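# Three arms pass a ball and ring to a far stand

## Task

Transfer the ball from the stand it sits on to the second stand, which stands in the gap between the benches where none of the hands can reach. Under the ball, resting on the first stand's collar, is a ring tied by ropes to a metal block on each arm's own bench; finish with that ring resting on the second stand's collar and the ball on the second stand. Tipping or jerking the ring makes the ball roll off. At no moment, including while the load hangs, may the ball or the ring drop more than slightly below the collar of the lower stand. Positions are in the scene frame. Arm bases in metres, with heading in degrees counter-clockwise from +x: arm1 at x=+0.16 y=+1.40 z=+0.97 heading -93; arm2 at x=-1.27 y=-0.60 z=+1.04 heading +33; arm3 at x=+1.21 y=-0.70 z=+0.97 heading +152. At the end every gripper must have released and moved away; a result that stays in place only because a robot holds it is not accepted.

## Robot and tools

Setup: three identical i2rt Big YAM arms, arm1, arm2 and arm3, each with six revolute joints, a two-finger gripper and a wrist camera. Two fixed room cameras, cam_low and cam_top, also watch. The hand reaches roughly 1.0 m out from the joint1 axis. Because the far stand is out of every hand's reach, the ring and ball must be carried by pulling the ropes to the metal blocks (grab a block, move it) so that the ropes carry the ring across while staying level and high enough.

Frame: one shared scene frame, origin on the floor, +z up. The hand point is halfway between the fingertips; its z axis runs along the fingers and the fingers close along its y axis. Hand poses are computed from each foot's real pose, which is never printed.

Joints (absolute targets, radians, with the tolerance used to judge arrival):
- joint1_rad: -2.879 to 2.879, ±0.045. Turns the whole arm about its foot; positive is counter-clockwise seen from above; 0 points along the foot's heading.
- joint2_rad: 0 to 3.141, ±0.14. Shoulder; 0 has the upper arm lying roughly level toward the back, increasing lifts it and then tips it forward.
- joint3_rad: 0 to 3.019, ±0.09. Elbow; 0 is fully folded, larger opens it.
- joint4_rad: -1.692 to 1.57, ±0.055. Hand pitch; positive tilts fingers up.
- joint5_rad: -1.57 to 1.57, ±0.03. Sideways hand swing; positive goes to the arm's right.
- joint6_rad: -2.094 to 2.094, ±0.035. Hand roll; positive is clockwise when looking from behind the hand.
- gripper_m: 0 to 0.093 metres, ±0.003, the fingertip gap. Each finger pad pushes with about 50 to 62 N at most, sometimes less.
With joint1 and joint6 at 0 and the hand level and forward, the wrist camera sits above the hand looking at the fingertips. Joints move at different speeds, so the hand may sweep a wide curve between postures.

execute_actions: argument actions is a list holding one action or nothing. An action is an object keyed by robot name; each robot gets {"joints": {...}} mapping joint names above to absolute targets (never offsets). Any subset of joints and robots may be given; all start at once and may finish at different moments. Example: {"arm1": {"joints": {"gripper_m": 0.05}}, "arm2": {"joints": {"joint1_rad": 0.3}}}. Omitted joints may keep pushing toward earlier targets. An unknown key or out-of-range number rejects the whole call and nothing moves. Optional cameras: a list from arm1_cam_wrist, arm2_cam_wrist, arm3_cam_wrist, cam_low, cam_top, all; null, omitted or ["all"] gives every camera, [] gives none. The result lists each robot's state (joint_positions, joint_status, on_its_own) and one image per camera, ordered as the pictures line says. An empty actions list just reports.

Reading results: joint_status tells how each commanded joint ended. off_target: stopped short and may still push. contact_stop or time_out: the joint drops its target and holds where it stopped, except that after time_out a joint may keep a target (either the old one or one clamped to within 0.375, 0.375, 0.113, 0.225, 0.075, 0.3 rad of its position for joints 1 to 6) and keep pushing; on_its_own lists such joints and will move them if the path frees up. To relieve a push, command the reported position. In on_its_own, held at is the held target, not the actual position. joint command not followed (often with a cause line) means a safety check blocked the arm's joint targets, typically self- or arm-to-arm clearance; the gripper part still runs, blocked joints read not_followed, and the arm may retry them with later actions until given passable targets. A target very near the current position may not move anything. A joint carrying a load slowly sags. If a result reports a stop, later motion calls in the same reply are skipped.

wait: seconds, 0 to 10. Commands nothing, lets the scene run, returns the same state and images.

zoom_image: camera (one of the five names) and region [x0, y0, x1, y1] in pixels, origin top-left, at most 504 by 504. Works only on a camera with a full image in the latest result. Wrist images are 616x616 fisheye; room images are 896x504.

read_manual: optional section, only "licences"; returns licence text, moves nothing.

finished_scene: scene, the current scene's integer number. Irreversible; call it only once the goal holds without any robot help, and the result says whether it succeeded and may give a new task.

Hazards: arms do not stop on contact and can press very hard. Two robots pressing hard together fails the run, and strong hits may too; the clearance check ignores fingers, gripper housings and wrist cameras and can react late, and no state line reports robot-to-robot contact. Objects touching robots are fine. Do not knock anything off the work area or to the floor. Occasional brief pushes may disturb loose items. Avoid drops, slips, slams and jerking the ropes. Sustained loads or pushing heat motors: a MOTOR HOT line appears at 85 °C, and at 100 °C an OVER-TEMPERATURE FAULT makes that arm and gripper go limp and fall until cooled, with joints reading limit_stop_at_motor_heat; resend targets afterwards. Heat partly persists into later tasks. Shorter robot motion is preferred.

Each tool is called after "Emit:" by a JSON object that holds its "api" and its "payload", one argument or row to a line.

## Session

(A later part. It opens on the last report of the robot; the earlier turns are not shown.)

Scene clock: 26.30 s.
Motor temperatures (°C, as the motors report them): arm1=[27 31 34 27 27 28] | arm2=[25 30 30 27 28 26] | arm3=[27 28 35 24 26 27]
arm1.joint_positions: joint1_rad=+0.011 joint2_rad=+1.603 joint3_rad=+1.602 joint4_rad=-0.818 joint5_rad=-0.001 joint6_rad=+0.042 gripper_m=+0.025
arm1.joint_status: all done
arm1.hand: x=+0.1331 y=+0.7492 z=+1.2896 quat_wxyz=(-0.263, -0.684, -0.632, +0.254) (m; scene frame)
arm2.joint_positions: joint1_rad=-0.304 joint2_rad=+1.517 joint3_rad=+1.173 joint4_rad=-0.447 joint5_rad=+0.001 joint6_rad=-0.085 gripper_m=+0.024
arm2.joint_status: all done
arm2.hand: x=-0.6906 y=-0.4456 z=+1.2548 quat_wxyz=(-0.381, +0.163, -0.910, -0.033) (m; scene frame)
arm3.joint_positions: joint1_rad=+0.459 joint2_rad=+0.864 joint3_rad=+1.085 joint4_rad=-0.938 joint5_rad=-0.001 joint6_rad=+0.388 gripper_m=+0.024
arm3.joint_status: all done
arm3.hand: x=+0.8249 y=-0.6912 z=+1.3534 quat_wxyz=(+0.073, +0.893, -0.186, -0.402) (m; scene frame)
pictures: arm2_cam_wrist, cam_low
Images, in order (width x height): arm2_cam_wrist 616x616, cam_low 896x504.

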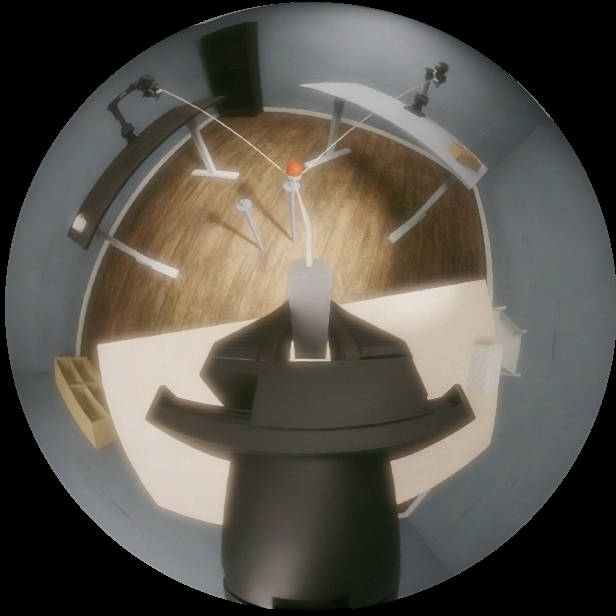

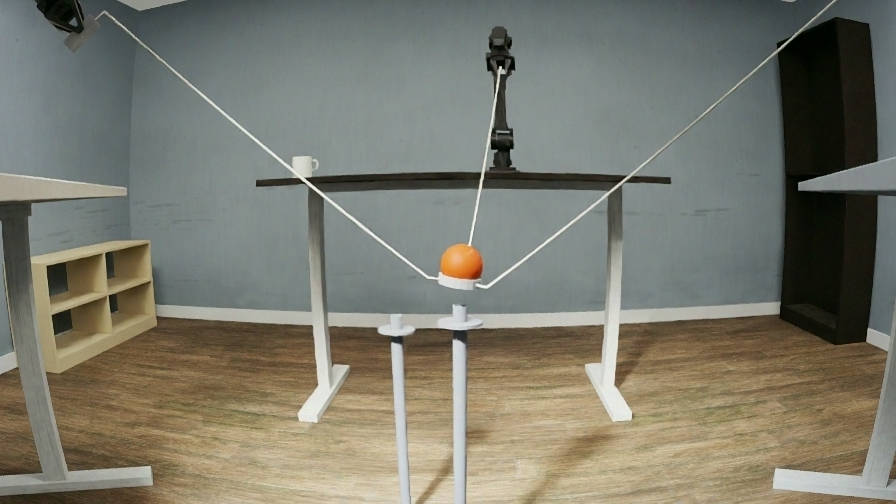

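Emit:
{"api": "execute_actions", "payload": {
  "actions": [
    {"arm1":{"joints":{"joint4_rad":-0.92,"joint1_rad":-0.04}},"arm2":{"joints":{"joint4_rad":-0.56,"joint1_rad":-0.26}},"arm3":{"joints":{"joint4_rad":-0.82}}}
  ],
  "cameras": []
}}

Emit:
{"api": "wait", "payload": {
  "seconds": 2
}}

Emit:
{"api": "zoom_image", "payload": {
  "camera": "cam_low",
  "region": [350, 220, 540, 360]
}}

Emit:
{"api": "zoom_image", "payload": {
  "camera": "cam_top",
  "region": [390, 230, 510, 330]
}}

Scene clock: 29.57 s.
Motor temperatures (°C, as the motors report them): arm1=[27 31 34 27 27 28] | arm2=[25 30 30 27 28 26] | arm3=[27 28 36 24 26 27]
arm1.joint_positions: joint1_rad=-0.038 joint2_rad=+1.603 joint3_rad=+1.602 joint4_rad=-0.915 joint5_rad=-0.001 joint6_rad=+0.042 gripper_m=+0.025
arm1.joint_status: all done
arm1.hand: x=+0.1032 y=+0.7692 z=+1.2740 quat_wxyz=(-0.225, -0.711, -0.626, +0.228) (m; scene frame)
arm2.joint_positions: joint1_rad=-0.256 joint2_rad=+1.517 joint3_rad=+1.173 joint4_rad=-0.549 joint5_rad=+0.001 joint6_rad=-0.085 gripper_m=+0.024
arm2.joint_status: all done
arm2.hand: x=-0.7167 y=-0.4235 z=+1.2380 quat_wxyz=(-0.333, +0.188, -0.923, -0.037) (m; scene frame)
arm3.joint_positions: joint1_rad=+0.459 joint2_rad=+0.864 joint3_rad=+1.085 joint4_rad=-0.852 joint5_rad=-0.001 joint6_rad=+0.389 gripper_m=+0.024
arm3.joint_status: all done
arm3.hand: x=+0.8116 y=-0.6910 z=+1.3697 quat_wxyz=(+0.080, +0.875, -0.182, -0.440) (m; scene frame)
pictures: none
No camera images: the call's "cameras" was empty. Leave "cameras" out to get every camera's image.

Scene clock: 31.57 s.
Motor temperatures (°C, as the motors report them): arm1=[27 31 34 27 27 28] | arm2=[25 30 30 27 28 26] | arm3=[27 28 37 24 26 27]
arm1.joint_positions: joint1_rad=-0.038 joint2_rad=+1.603 joint3_rad=+1.602 joint4_rad=-0.915 joint5_rad=-0.001 joint6_rad=+0.042 gripper_m=+0.025
arm1.joint_status: all done
arm1.hand: x=+0.1032 y=+0.7692 z=+1.2740 quat_wxyz=(-0.225, -0.711, -0.626, +0.228) (m; scene frame)
arm2.joint_positions: joint1_rad=-0.256 joint2_rad=+1.517 joint3_rad=+1.173 joint4_rad=-0.549 joint5_rad=+0.001 joint6_rad=-0.085 gripper_m=+0.024
arm2.joint_status: all done
arm2.hand: x=-0.7167 y=-0.4235 z=+1.2380 quat_wxyz=(-0.333, +0.188, -0.923, -0.037) (m; scene frame)
arm3.joint_positions: joint1_rad=+0.459 joint2_rad=+0.864 joint3_rad=+1.085 joint4_rad=-0.852 joint5_rad=-0.001 joint6_rad=+0.389 gripper_m=+0.024
arm3.joint_status: all done
arm3.hand: x=+0.8116 y=-0.6910 z=+1.3697 quat_wxyz=(+0.080, +0.875, -0.182, -0.440) (m; scene frame)
wait: 2.00 s; at rest by 0.27 s
pictures: arm1_cam_wrist, arm2_cam_wrist, arm3_cam_wrist, cam_low, cam_top
Images, in order (width x height): arm1_cam_wrist 616x616, arm2_cam_wrist 616x616, arm3_cam_wrist 616x616, cam_low 896x504, cam_top 896x504.

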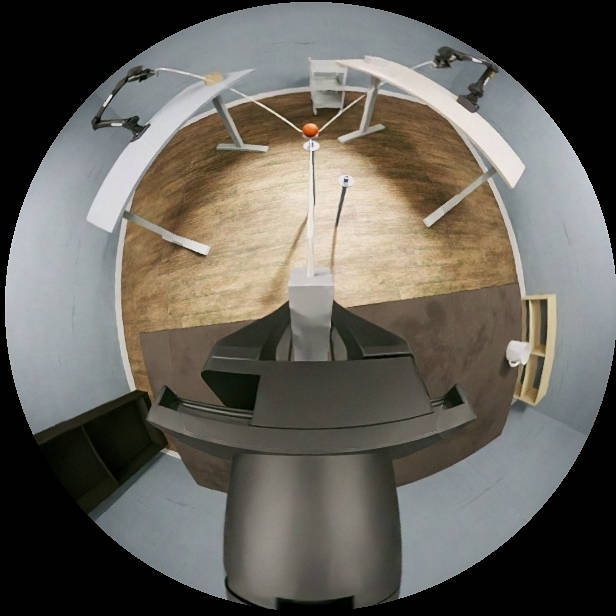

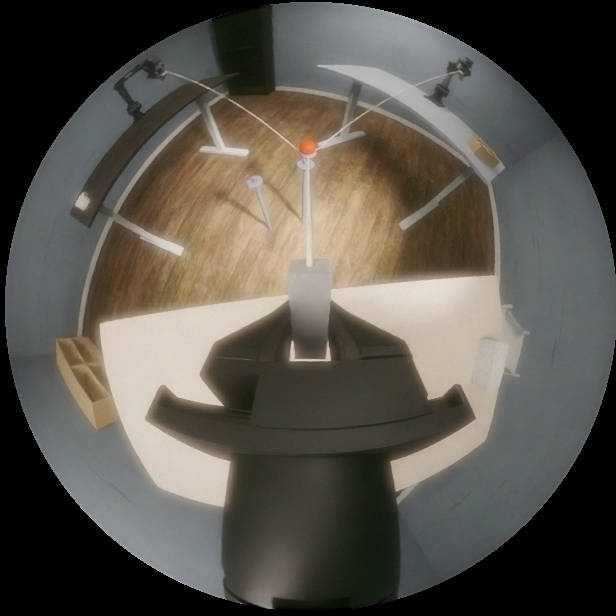

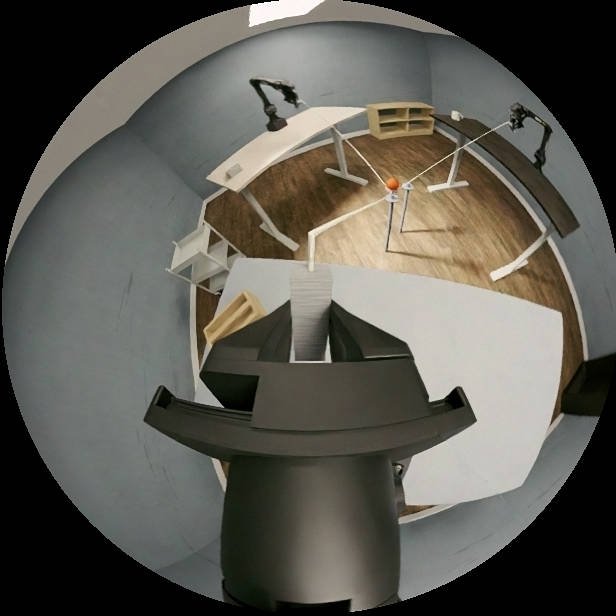

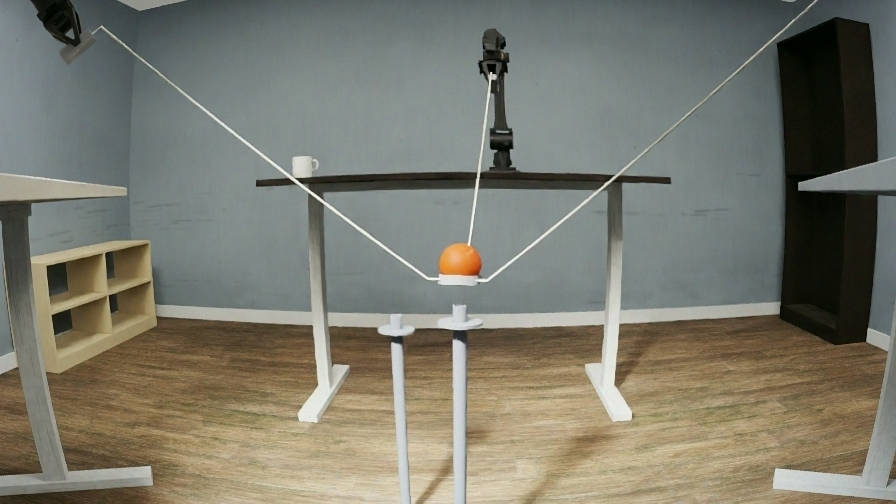

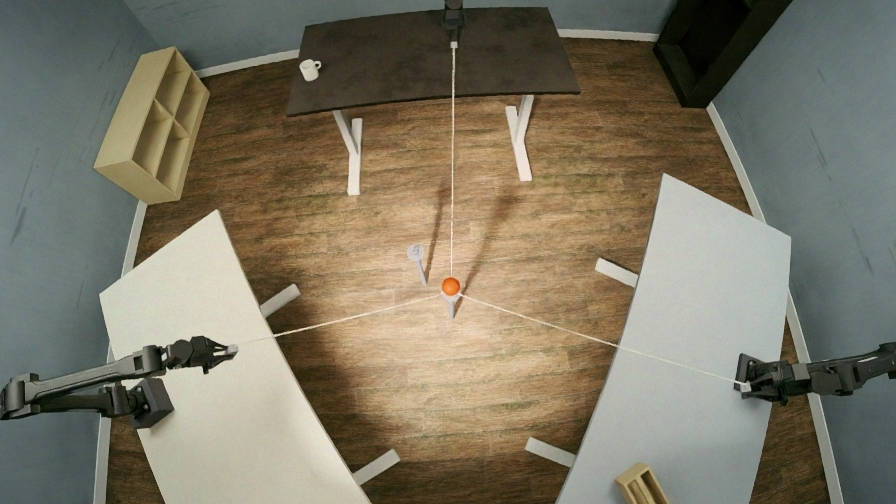

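Region (350, 220, 540, 360) of cam_low's 896x504 image, scaled by 2.653, with more detail than that image has; it fills the top 371 rows of this view, and the rest is white.

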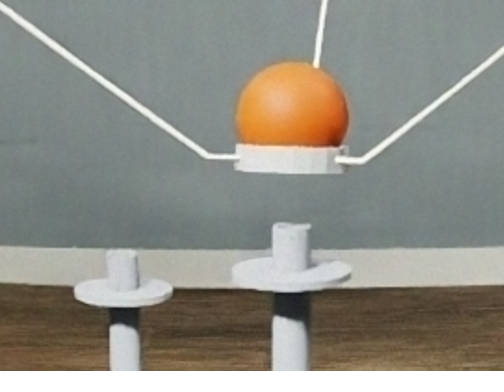

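Region (390, 230, 510, 330) of cam_top's 896x504 image, scaled by 4.200, with more detail than that image has.

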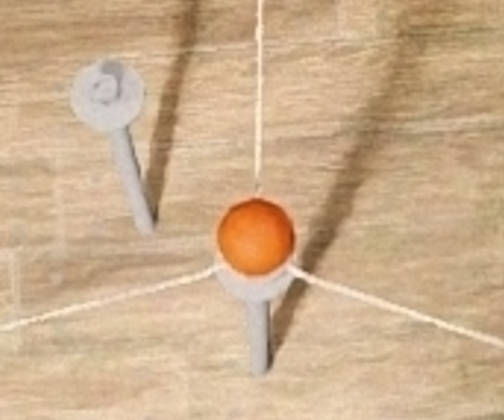

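Emit:
{"api": "execute_actions", "payload": {
  "actions": [
    {"arm1":{"joints":{"joint1_rad":-0.078,"joint2_rad":1.51,"joint3_rad":1.53}},"arm2":{"joints":{"joint1_rad":-0.2,"joint2_rad":1.475,"joint3_rad":1.148}},"arm3":{"joints":{"joint1_rad":0.392,"joint2_rad":0.91,"joint3_rad":1.173,"joint4_rad":-0.797}}}
  ],
  "cameras": ["cam_low"]
}}

Scene clock: 38.20 s.
Motor temperatures (°C, as the motors report them): arm1=[27 31 34 27 27 28] | arm2=[25 30 31 27 28 26] | arm3=[27 28 38 25 26 27]
arm1.joint_positions: joint1_rad=-0.071 joint2_rad=+1.535 joint3_rad=+1.526 joint4_rad=-0.919 joint5_rad=-0.001 joint6_rad=+0.042 gripper_m=+0.025
arm1.joint_status: all done
arm1.hand: x=+0.0853 y=+0.7992 z=+1.2737 quat_wxyz=(-0.217, -0.723, -0.615, +0.227) (m; scene frame)
arm2.joint_positions: joint1_rad=-0.195 joint2_rad=+1.497 joint3_rad=+1.155 joint4_rad=-0.551 joint5_rad=+0.001 joint6_rad=-0.085 gripper_m=+0.024
arm2.joint_status: all done
arm2.hand: x=-0.7356 y=-0.3928 z=+1.2393 quat_wxyz=(-0.331, +0.216, -0.917, -0.047) (m; scene frame)
arm3.joint_positions: joint1_rad=+0.388 joint2_rad=+0.925 joint3_rad=+1.116 joint4_rad=-0.825 joint5_rad=+0.001 joint6_rad=+0.389 gripper_m=+0.024
arm3.joint_status: all done
arm3.hand: x=+0.7909 y=-0.6601 z=+1.3687 quat_wxyz=(+0.063, +0.869, -0.214, -0.442) (m; scene frame)
pictures: cam_low
Images, in order (width x height): cam_low 896x504.

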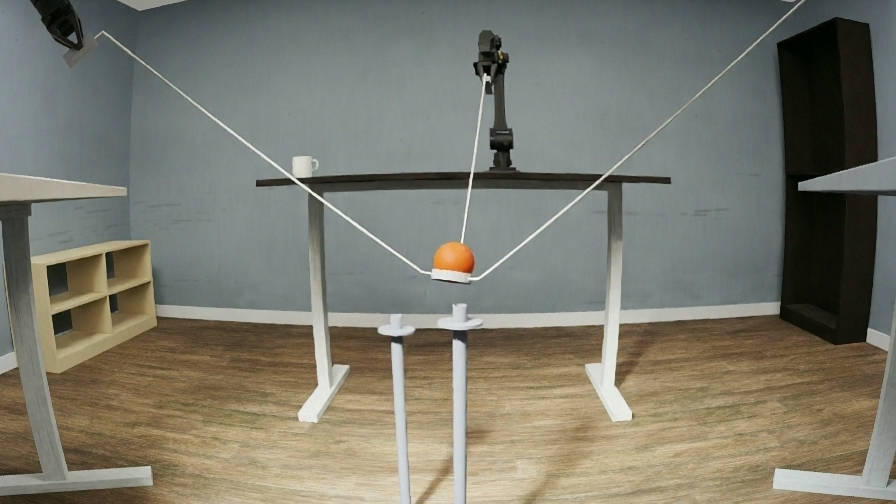

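Emit:
{"api": "execute_actions", "payload": {
  "actions": [],
  "cameras": ["cam_low"]
}}

Emit:
{"api": "execute_actions", "payload": {
  "actions": [
    {"arm1":{"joints":{"joint1_rad":-0.117,"joint2_rad":1.437,"joint3_rad":1.463,"joint4_rad":-0.9}},"arm2":{"joints":{"joint1_rad":-0.144,"joint2_rad":1.458,"joint3_rad":1.127}},"arm3":{"joints":{"joint1_rad":0.333,"joint2_rad":0.963,"joint3_rad":1.203,"joint4_rad":-0.77}}}
  ],
  "cameras": ["cam_low"]
}}

Scene clock: 39.07 s.
Motor temperatures (°C, as the motors report them): arm1=[27 31 34 27 27 28] | arm2=[25 30 31 27 28 26] | arm3=[27 28 39 25 26 27]
arm1.joint_positions: joint1_rad=-0.071 joint2_rad=+1.535 joint3_rad=+1.526 joint4_rad=-0.919 joint5_rad=-0.001 joint6_rad=+0.042 gripper_m=+0.025
arm1.joint_status: all done
arm1.hand: x=+0.0853 y=+0.7992 z=+1.2737 quat_wxyz=(-0.217, -0.723, -0.615, +0.227) (m; scene frame)
arm2.joint_positions: joint1_rad=-0.195 joint2_rad=+1.497 joint3_rad=+1.155 joint4_rad=-0.551 joint5_rad=+0.001 joint6_rad=-0.085 gripper_m=+0.024
arm2.joint_status: all done
arm2.hand: x=-0.7356 y=-0.3928 z=+1.2393 quat_wxyz=(-0.331, +0.216, -0.917, -0.047) (m; scene frame)
arm3.joint_positions: joint1_rad=+0.388 joint2_rad=+0.925 joint3_rad=+1.116 joint4_rad=-0.825 joint5_rad=+0.001 joint6_rad=+0.389 gripper_m=+0.024
arm3.joint_status: all done
arm3.hand: x=+0.7909 y=-0.6601 z=+1.3687 quat_wxyz=(+0.063, +0.869, -0.214, -0.442) (m; scene frame)
pictures: cam_low
Images, in order (width x height): cam_low 896x504.

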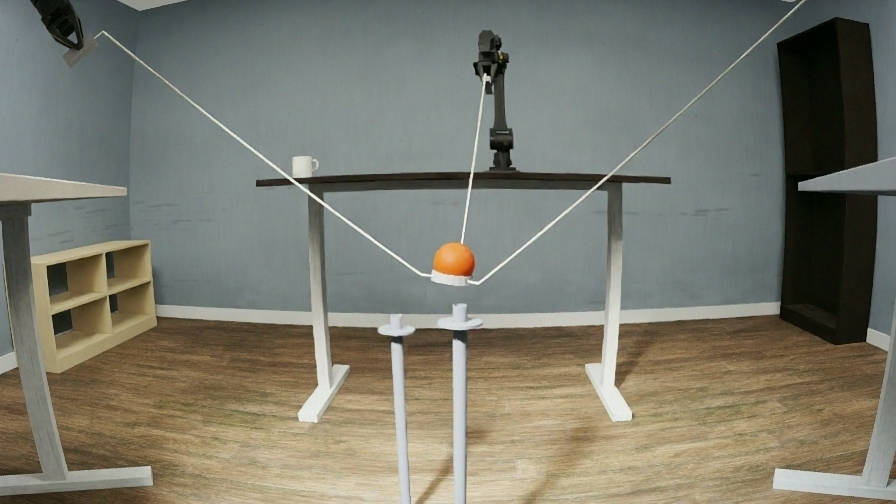

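Scene clock: 39.90 s.
Motor temperatures (°C, as the motors report them): arm1=[27 31 34 27 27 28] | arm2=[25 30 31 27 28 26] | arm3=[27 28 39 25 26 27]
arm1.joint_positions: joint1_rad=-0.111 joint2_rad=+1.457 joint3_rad=+1.457 joint4_rad=-0.912 joint5_rad=-0.001 joint6_rad=+0.042 gripper_m=+0.025
arm1.joint_status: all done
arm1.hand: x=+0.0655 y=+0.8288 z=+1.2819 quat_wxyz=(-0.217, -0.733, -0.600, +0.236) (m; scene frame)
arm2.joint_positions: joint1_rad=-0.141 joint2_rad=+1.480 joint3_rad=+1.133 joint4_rad=-0.551 joint5_rad=+0.001 joint6_rad=-0.085 gripper_m=+0.024
arm2.joint_status: all done
arm2.hand: x=-0.7550 y=-0.3674 z=+1.2374 quat_wxyz=(-0.328, +0.241, -0.912, -0.055) (m; scene frame)
arm3.joint_positions: joint1_rad=+0.330 joint2_rad=+0.976 joint3_rad=+1.144 joint4_rad=-0.798 joint5_rad=+0.001 joint6_rad=+0.389 gripper_m=+0.024
arm3.joint_status: all done
arm3.hand: x=+0.7744 y=-0.6328 z=+1.3690 quat_wxyz=(+0.050, +0.862, -0.239, -0.445) (m; scene frame)
pictures: cam_low
Images, in order (width x height): cam_low 896x504.

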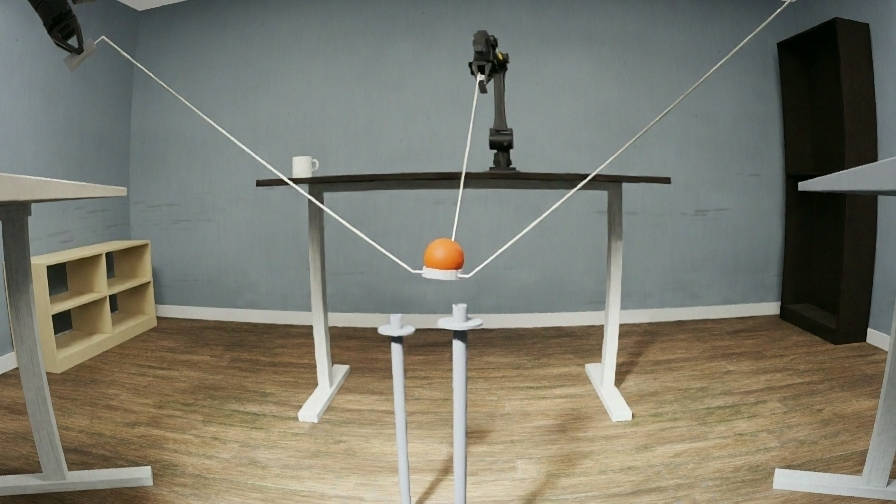

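t1.5.

Emit:
{"api": "execute_actions", "payload": {
  "actions": [
    {"arm1":{"joints":{"joint1_rad":-0.158,"joint2_rad":1.377,"joint3_rad":1.398,"joint6_rad":-0.05}},"arm2":{"joints":{"joint1_rad":-0.083,"joint2_rad":1.449,"joint3_rad":1.117,"joint6_rad":0.03}},"arm3":{"joints":{"joint1_rad":0.28,"joint2_rad":1.026,"joint3_rad":1.244,"joint4_rad":-0.748}}}
  ],
  "cameras": ["cam_low"]
}}

Scene clock: 42.37 s.
Motor temperatures (°C, as the motors report them): arm1=[27 31 34 27 27 28] | arm2=[25 30 31 27 28 26] | arm3=[27 28 39 25 26 27]
arm1.joint_positions: joint1_rad=-0.151 joint2_rad=+1.404 joint3_rad=+1.393 joint4_rad=-0.910 joint5_rad=-0.001 joint6_rad=-0.041 gripper_m=+0.025
arm1.joint_status: all done
arm1.hand: x=+0.0468 y=+0.8546 z=+1.2775 quat_wxyz=(-0.199, -0.721, -0.616, +0.246) (m; scene frame)
arm2.joint_positions: joint1_rad=-0.080 joint2_rad=+1.471 joint3_rad=+1.124 joint4_rad=-0.551 joint5_rad=+0.001 joint6_rad=+0.015 gripper_m=+0.024
arm2.joint_status: all done
arm2.hand: x=-0.7734 y=-0.3380 z=+1.2376 quat_wxyz=(-0.322, +0.223, -0.916, -0.082) (m; scene frame)
arm3.joint_positions: joint1_rad=+0.277 joint2_rad=+1.039 joint3_rad=+1.187 joint4_rad=-0.775 joint5_rad=+0.001 joint6_rad=+0.389 gripper_m=+0.024
arm3.joint_status: all done
arm3.hand: x=+0.7549 y=-0.6050 z=+1.3711 quat_wxyz=(+0.038, +0.854, -0.261, -0.448) (m; scene frame)
pictures: cam_low
Images, in order (width x height): cam_low 896x504.

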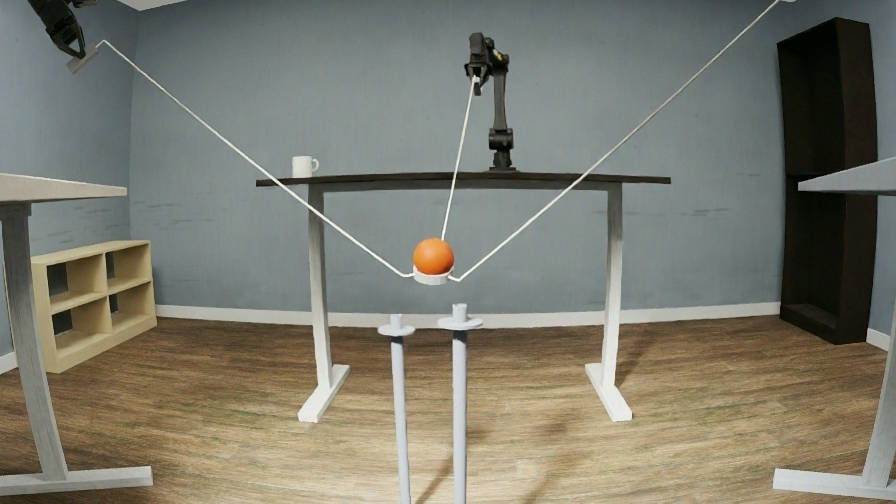

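Let it settle, then t2.

Emit:
{"api": "wait", "payload": {
  "seconds": 2
}}

Emit:
{"api": "execute_actions", "payload": {
  "actions": [
    {"arm1":{"joints":{"joint1_rad":-0.203,"joint2_rad":1.315,"joint3_rad":1.334}},"arm2":{"joints":{"joint1_rad":-0.022,"joint2_rad":1.442,"joint3_rad":1.109}},"arm3":{"joints":{"joint1_rad":0.23,"joint2_rad":1.092,"joint3_rad":1.286,"joint4_rad":-0.726}}}
  ],
  "cameras": ["cam_low"]
}}

Scene clock: 45.47 s.
Motor temperatures (°C, as the motors report them): arm1=[27 31 34 27 27 28] | arm2=[25 30 31 27 28 26] | arm3=[27 28 40 25 26 27]
arm1.joint_positions: joint1_rad=-0.151 joint2_rad=+1.404 joint3_rad=+1.393 joint4_rad=-0.910 joint5_rad=-0.001 joint6_rad=-0.041 gripper_m=+0.025
arm1.joint_status: all done
arm1.hand: x=+0.0468 y=+0.8546 z=+1.2775 quat_wxyz=(-0.199, -0.721, -0.616, +0.246) (m; scene frame)
arm2.joint_positions: joint1_rad=-0.080 joint2_rad=+1.471 joint3_rad=+1.124 joint4_rad=-0.551 joint5_rad=+0.001 joint6_rad=+0.016 gripper_m=+0.024
arm2.joint_status: all done
arm2.hand: x=-0.7734 y=-0.3380 z=+1.2376 quat_wxyz=(-0.322, +0.223, -0.916, -0.082) (m; scene frame)
arm3.joint_positions: joint1_rad=+0.277 joint2_rad=+1.039 joint3_rad=+1.187 joint4_rad=-0.775 joint5_rad=+0.001 joint6_rad=+0.389 gripper_m=+0.024
arm3.joint_status: all done
arm3.hand: x=+0.7549 y=-0.6050 z=+1.3711 quat_wxyz=(+0.038, +0.854, -0.261, -0.448) (m; scene frame)
wait: 2.00 s; at rest from the start
pictures: arm1_cam_wrist, arm2_cam_wrist, arm3_cam_wrist, cam_low, cam_top
Images, in order (width x height): arm1_cam_wrist 616x616, arm2_cam_wrist 616x616, arm3_cam_wrist 616x616, cam_low 896x504, cam_top 896x504.

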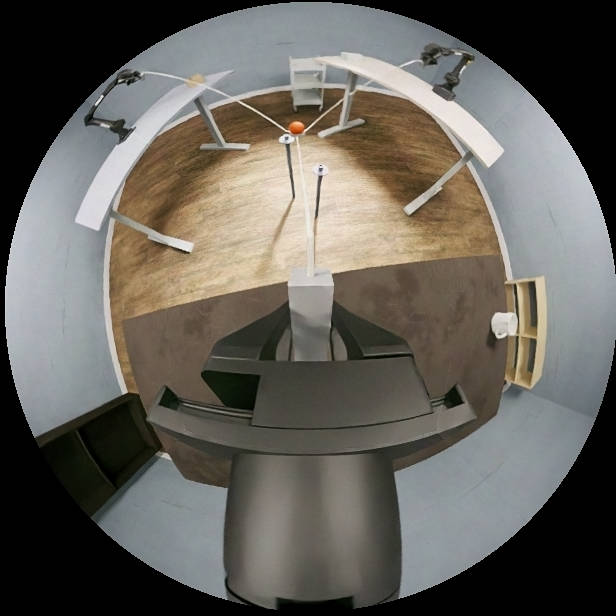

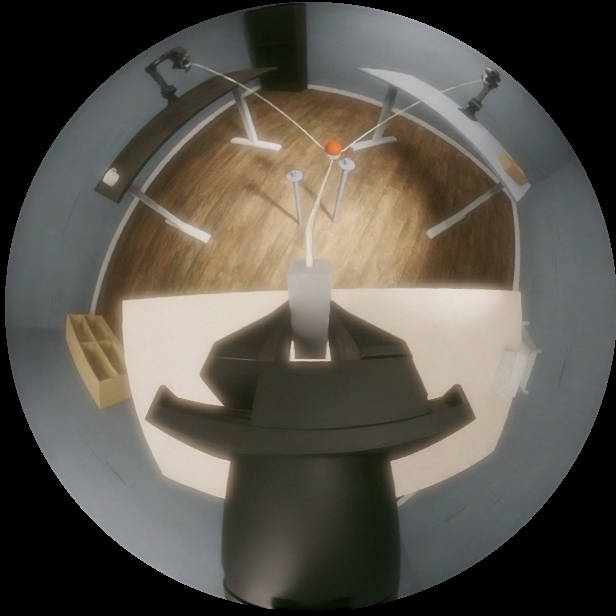

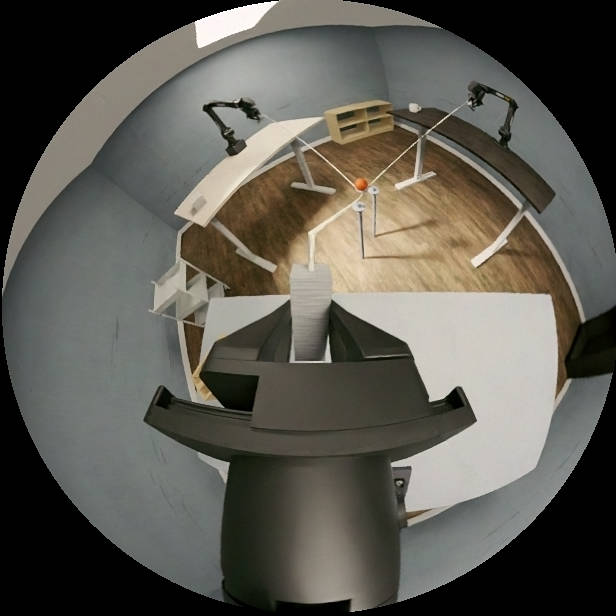

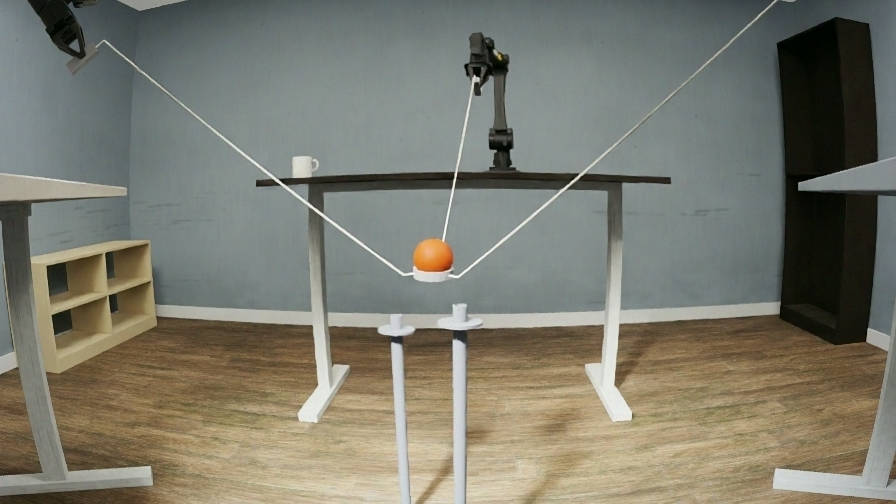

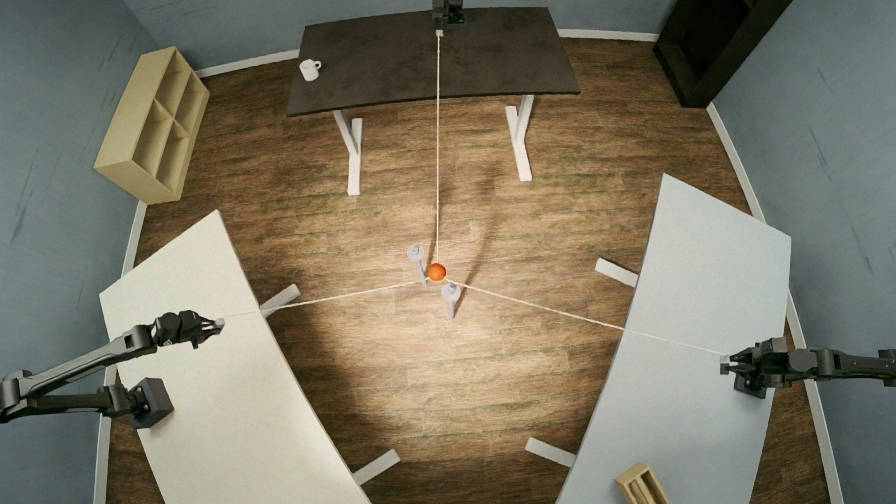

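Scene clock: 46.27 s.
Motor temperatures (°C, as the motors report them): arm1=[27 31 34 27 27 28] | arm2=[25 30 31 27 28 26] | arm3=[27 28 40 25 26 27]
arm1.joint_positions: joint1_rad=-0.196 joint2_rad=+1.335 joint3_rad=+1.329 joint4_rad=-0.909 joint5_rad=-0.001 joint6_rad=-0.042 gripper_m=+0.025
arm1.joint_status: all done
arm1.hand: x=+0.0284 y=+0.8847 z=+1.2798 quat_wxyz=(-0.195, -0.734, -0.599, +0.253) (m; scene frame)
arm2.joint_positions: joint1_rad=-0.019 joint2_rad=+1.466 joint3_rad=+1.117 joint4_rad=-0.551 joint5_rad=+0.001 joint6_rad=+0.016 gripper_m=+0.024
arm2.joint_status: all done
arm2.hand: x=-0.7926 y=-0.3099 z=+1.2366 quat_wxyz=(-0.319, +0.251, -0.910, -0.091) (m; scene frame)
arm3.joint_positions: joint1_rad=+0.227 joint2_rad=+1.108 joint3_rad=+1.229 joint4_rad=-0.753 joint5_rad=+0.001 joint6_rad=+0.389 gripper_m=+0.024
arm3.joint_status: all done
arm3.hand: x=+0.7355 y=-0.5757 z=+1.3684 quat_wxyz=(+0.027, +0.848, -0.282, -0.447) (m; scene frame)
pictures: cam_low
Images, in order (width x height): cam_low 896x504.

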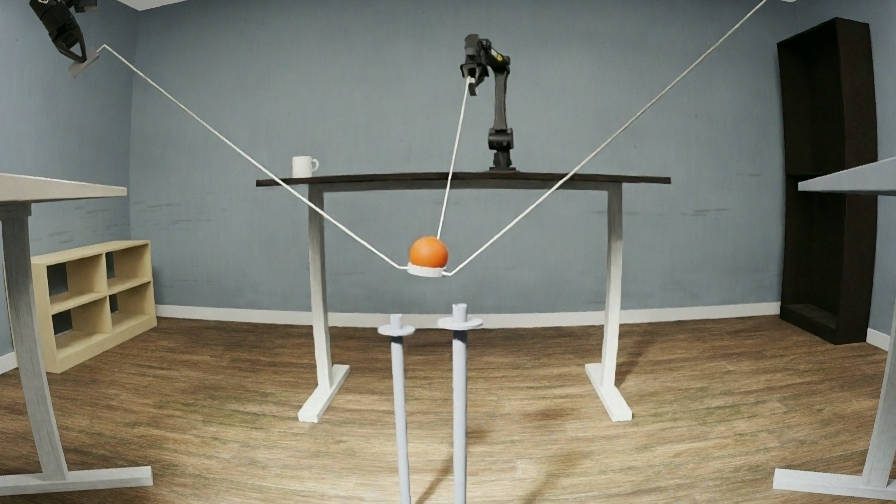

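Emit:
{"api": "execute_actions", "payload": {
  "actions": [
    {"arm1":{"joints":{"joint1_rad":-0.255,"joint2_rad":1.256,"joint3_rad":1.258,"joint4_rad":-0.876}},"arm2":{"joints":{"joint1_rad":0.039,"joint2_rad":1.473,"joint3_rad":1.095,"joint4_rad":-0.506}},"arm3":{"joints":{"joint1_rad":0.188,"joint2_rad":1.162,"joint3_rad":1.312,"joint4_rad":-0.684}}}
  ],
  "cameras": ["cam_low","cam_top"]
}}

Emit:
{"api": "zoom_image", "payload": {
  "camera": "cam_low",
  "region": [330,220,520,360]
}}

Scene clock: 51.57 s.
Motor temperatures (°C, as the motors report them): arm1=[27 31 34 27 27 28] | arm2=[25 30 31 27 28 26] | arm3=[27 28 41 25 26 27]
arm1.joint_positions: joint1_rad=-0.249 joint2_rad=+1.281 joint3_rad=+1.254 joint4_rad=-0.890 joint5_rad=-0.001 joint6_rad=-0.043 gripper_m=+0.025
arm1.joint_status: all done
arm1.hand: x=+0.0078 y=+0.9124 z=+1.2693 quat_wxyz=(-0.187, -0.749, -0.581, +0.257) (m; scene frame)
arm2.joint_positions: joint1_rad=+0.041 joint2_rad=+1.474 joint3_rad=+1.102 joint4_rad=-0.530 joint5_rad=+0.001 joint6_rad=+0.017 gripper_m=+0.024
arm2.joint_status: all done
arm2.hand: x=-0.8116 y=-0.2819 z=+1.2273 quat_wxyz=(-0.314, +0.278, -0.902, -0.100) (m; scene frame)
arm3.joint_positions: joint1_rad=+0.187 joint2_rad=+1.178 joint3_rad=+1.256 joint4_rad=-0.712 joint5_rad=+0.001 joint6_rad=+0.389 gripper_m=+0.024
arm3.joint_status: all done
arm3.hand: x=+0.7148 y=-0.5487 z=+1.3581 quat_wxyz=(+0.018, +0.843, -0.299, -0.446) (m; scene frame)
pictures: cam_low, cam_top
Images, in order (width x height): cam_low 896x504, cam_top 896x504.

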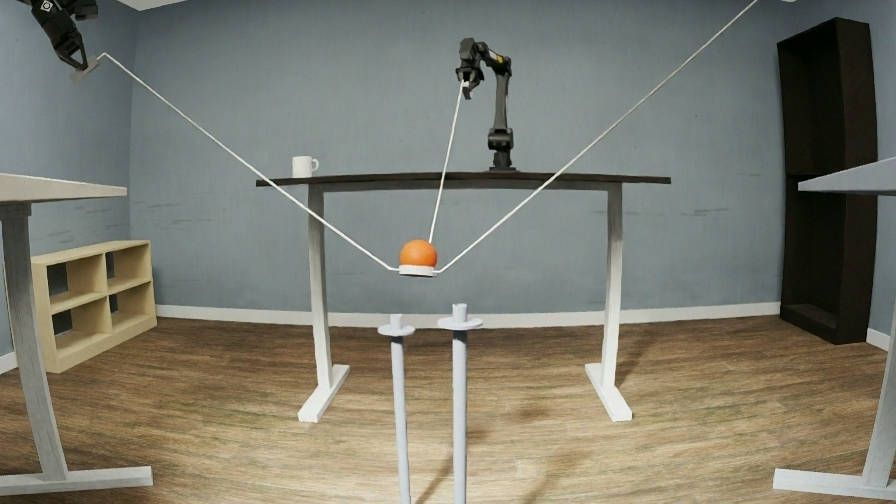

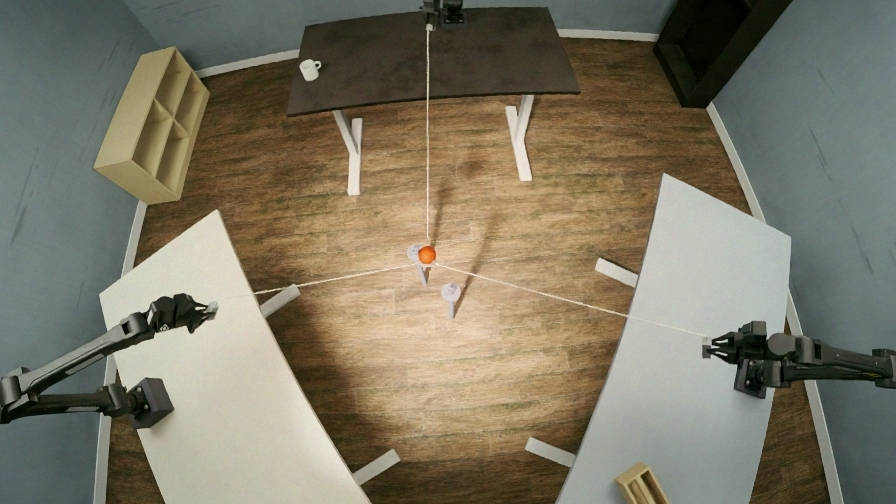

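Region (330, 220, 520, 360) of cam_low's 896x504 image, scaled by 2.653, with more detail than that image has; it fills the top 371 rows of this view, and the rest is white.

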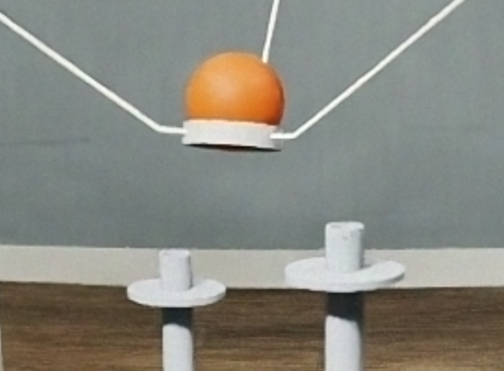

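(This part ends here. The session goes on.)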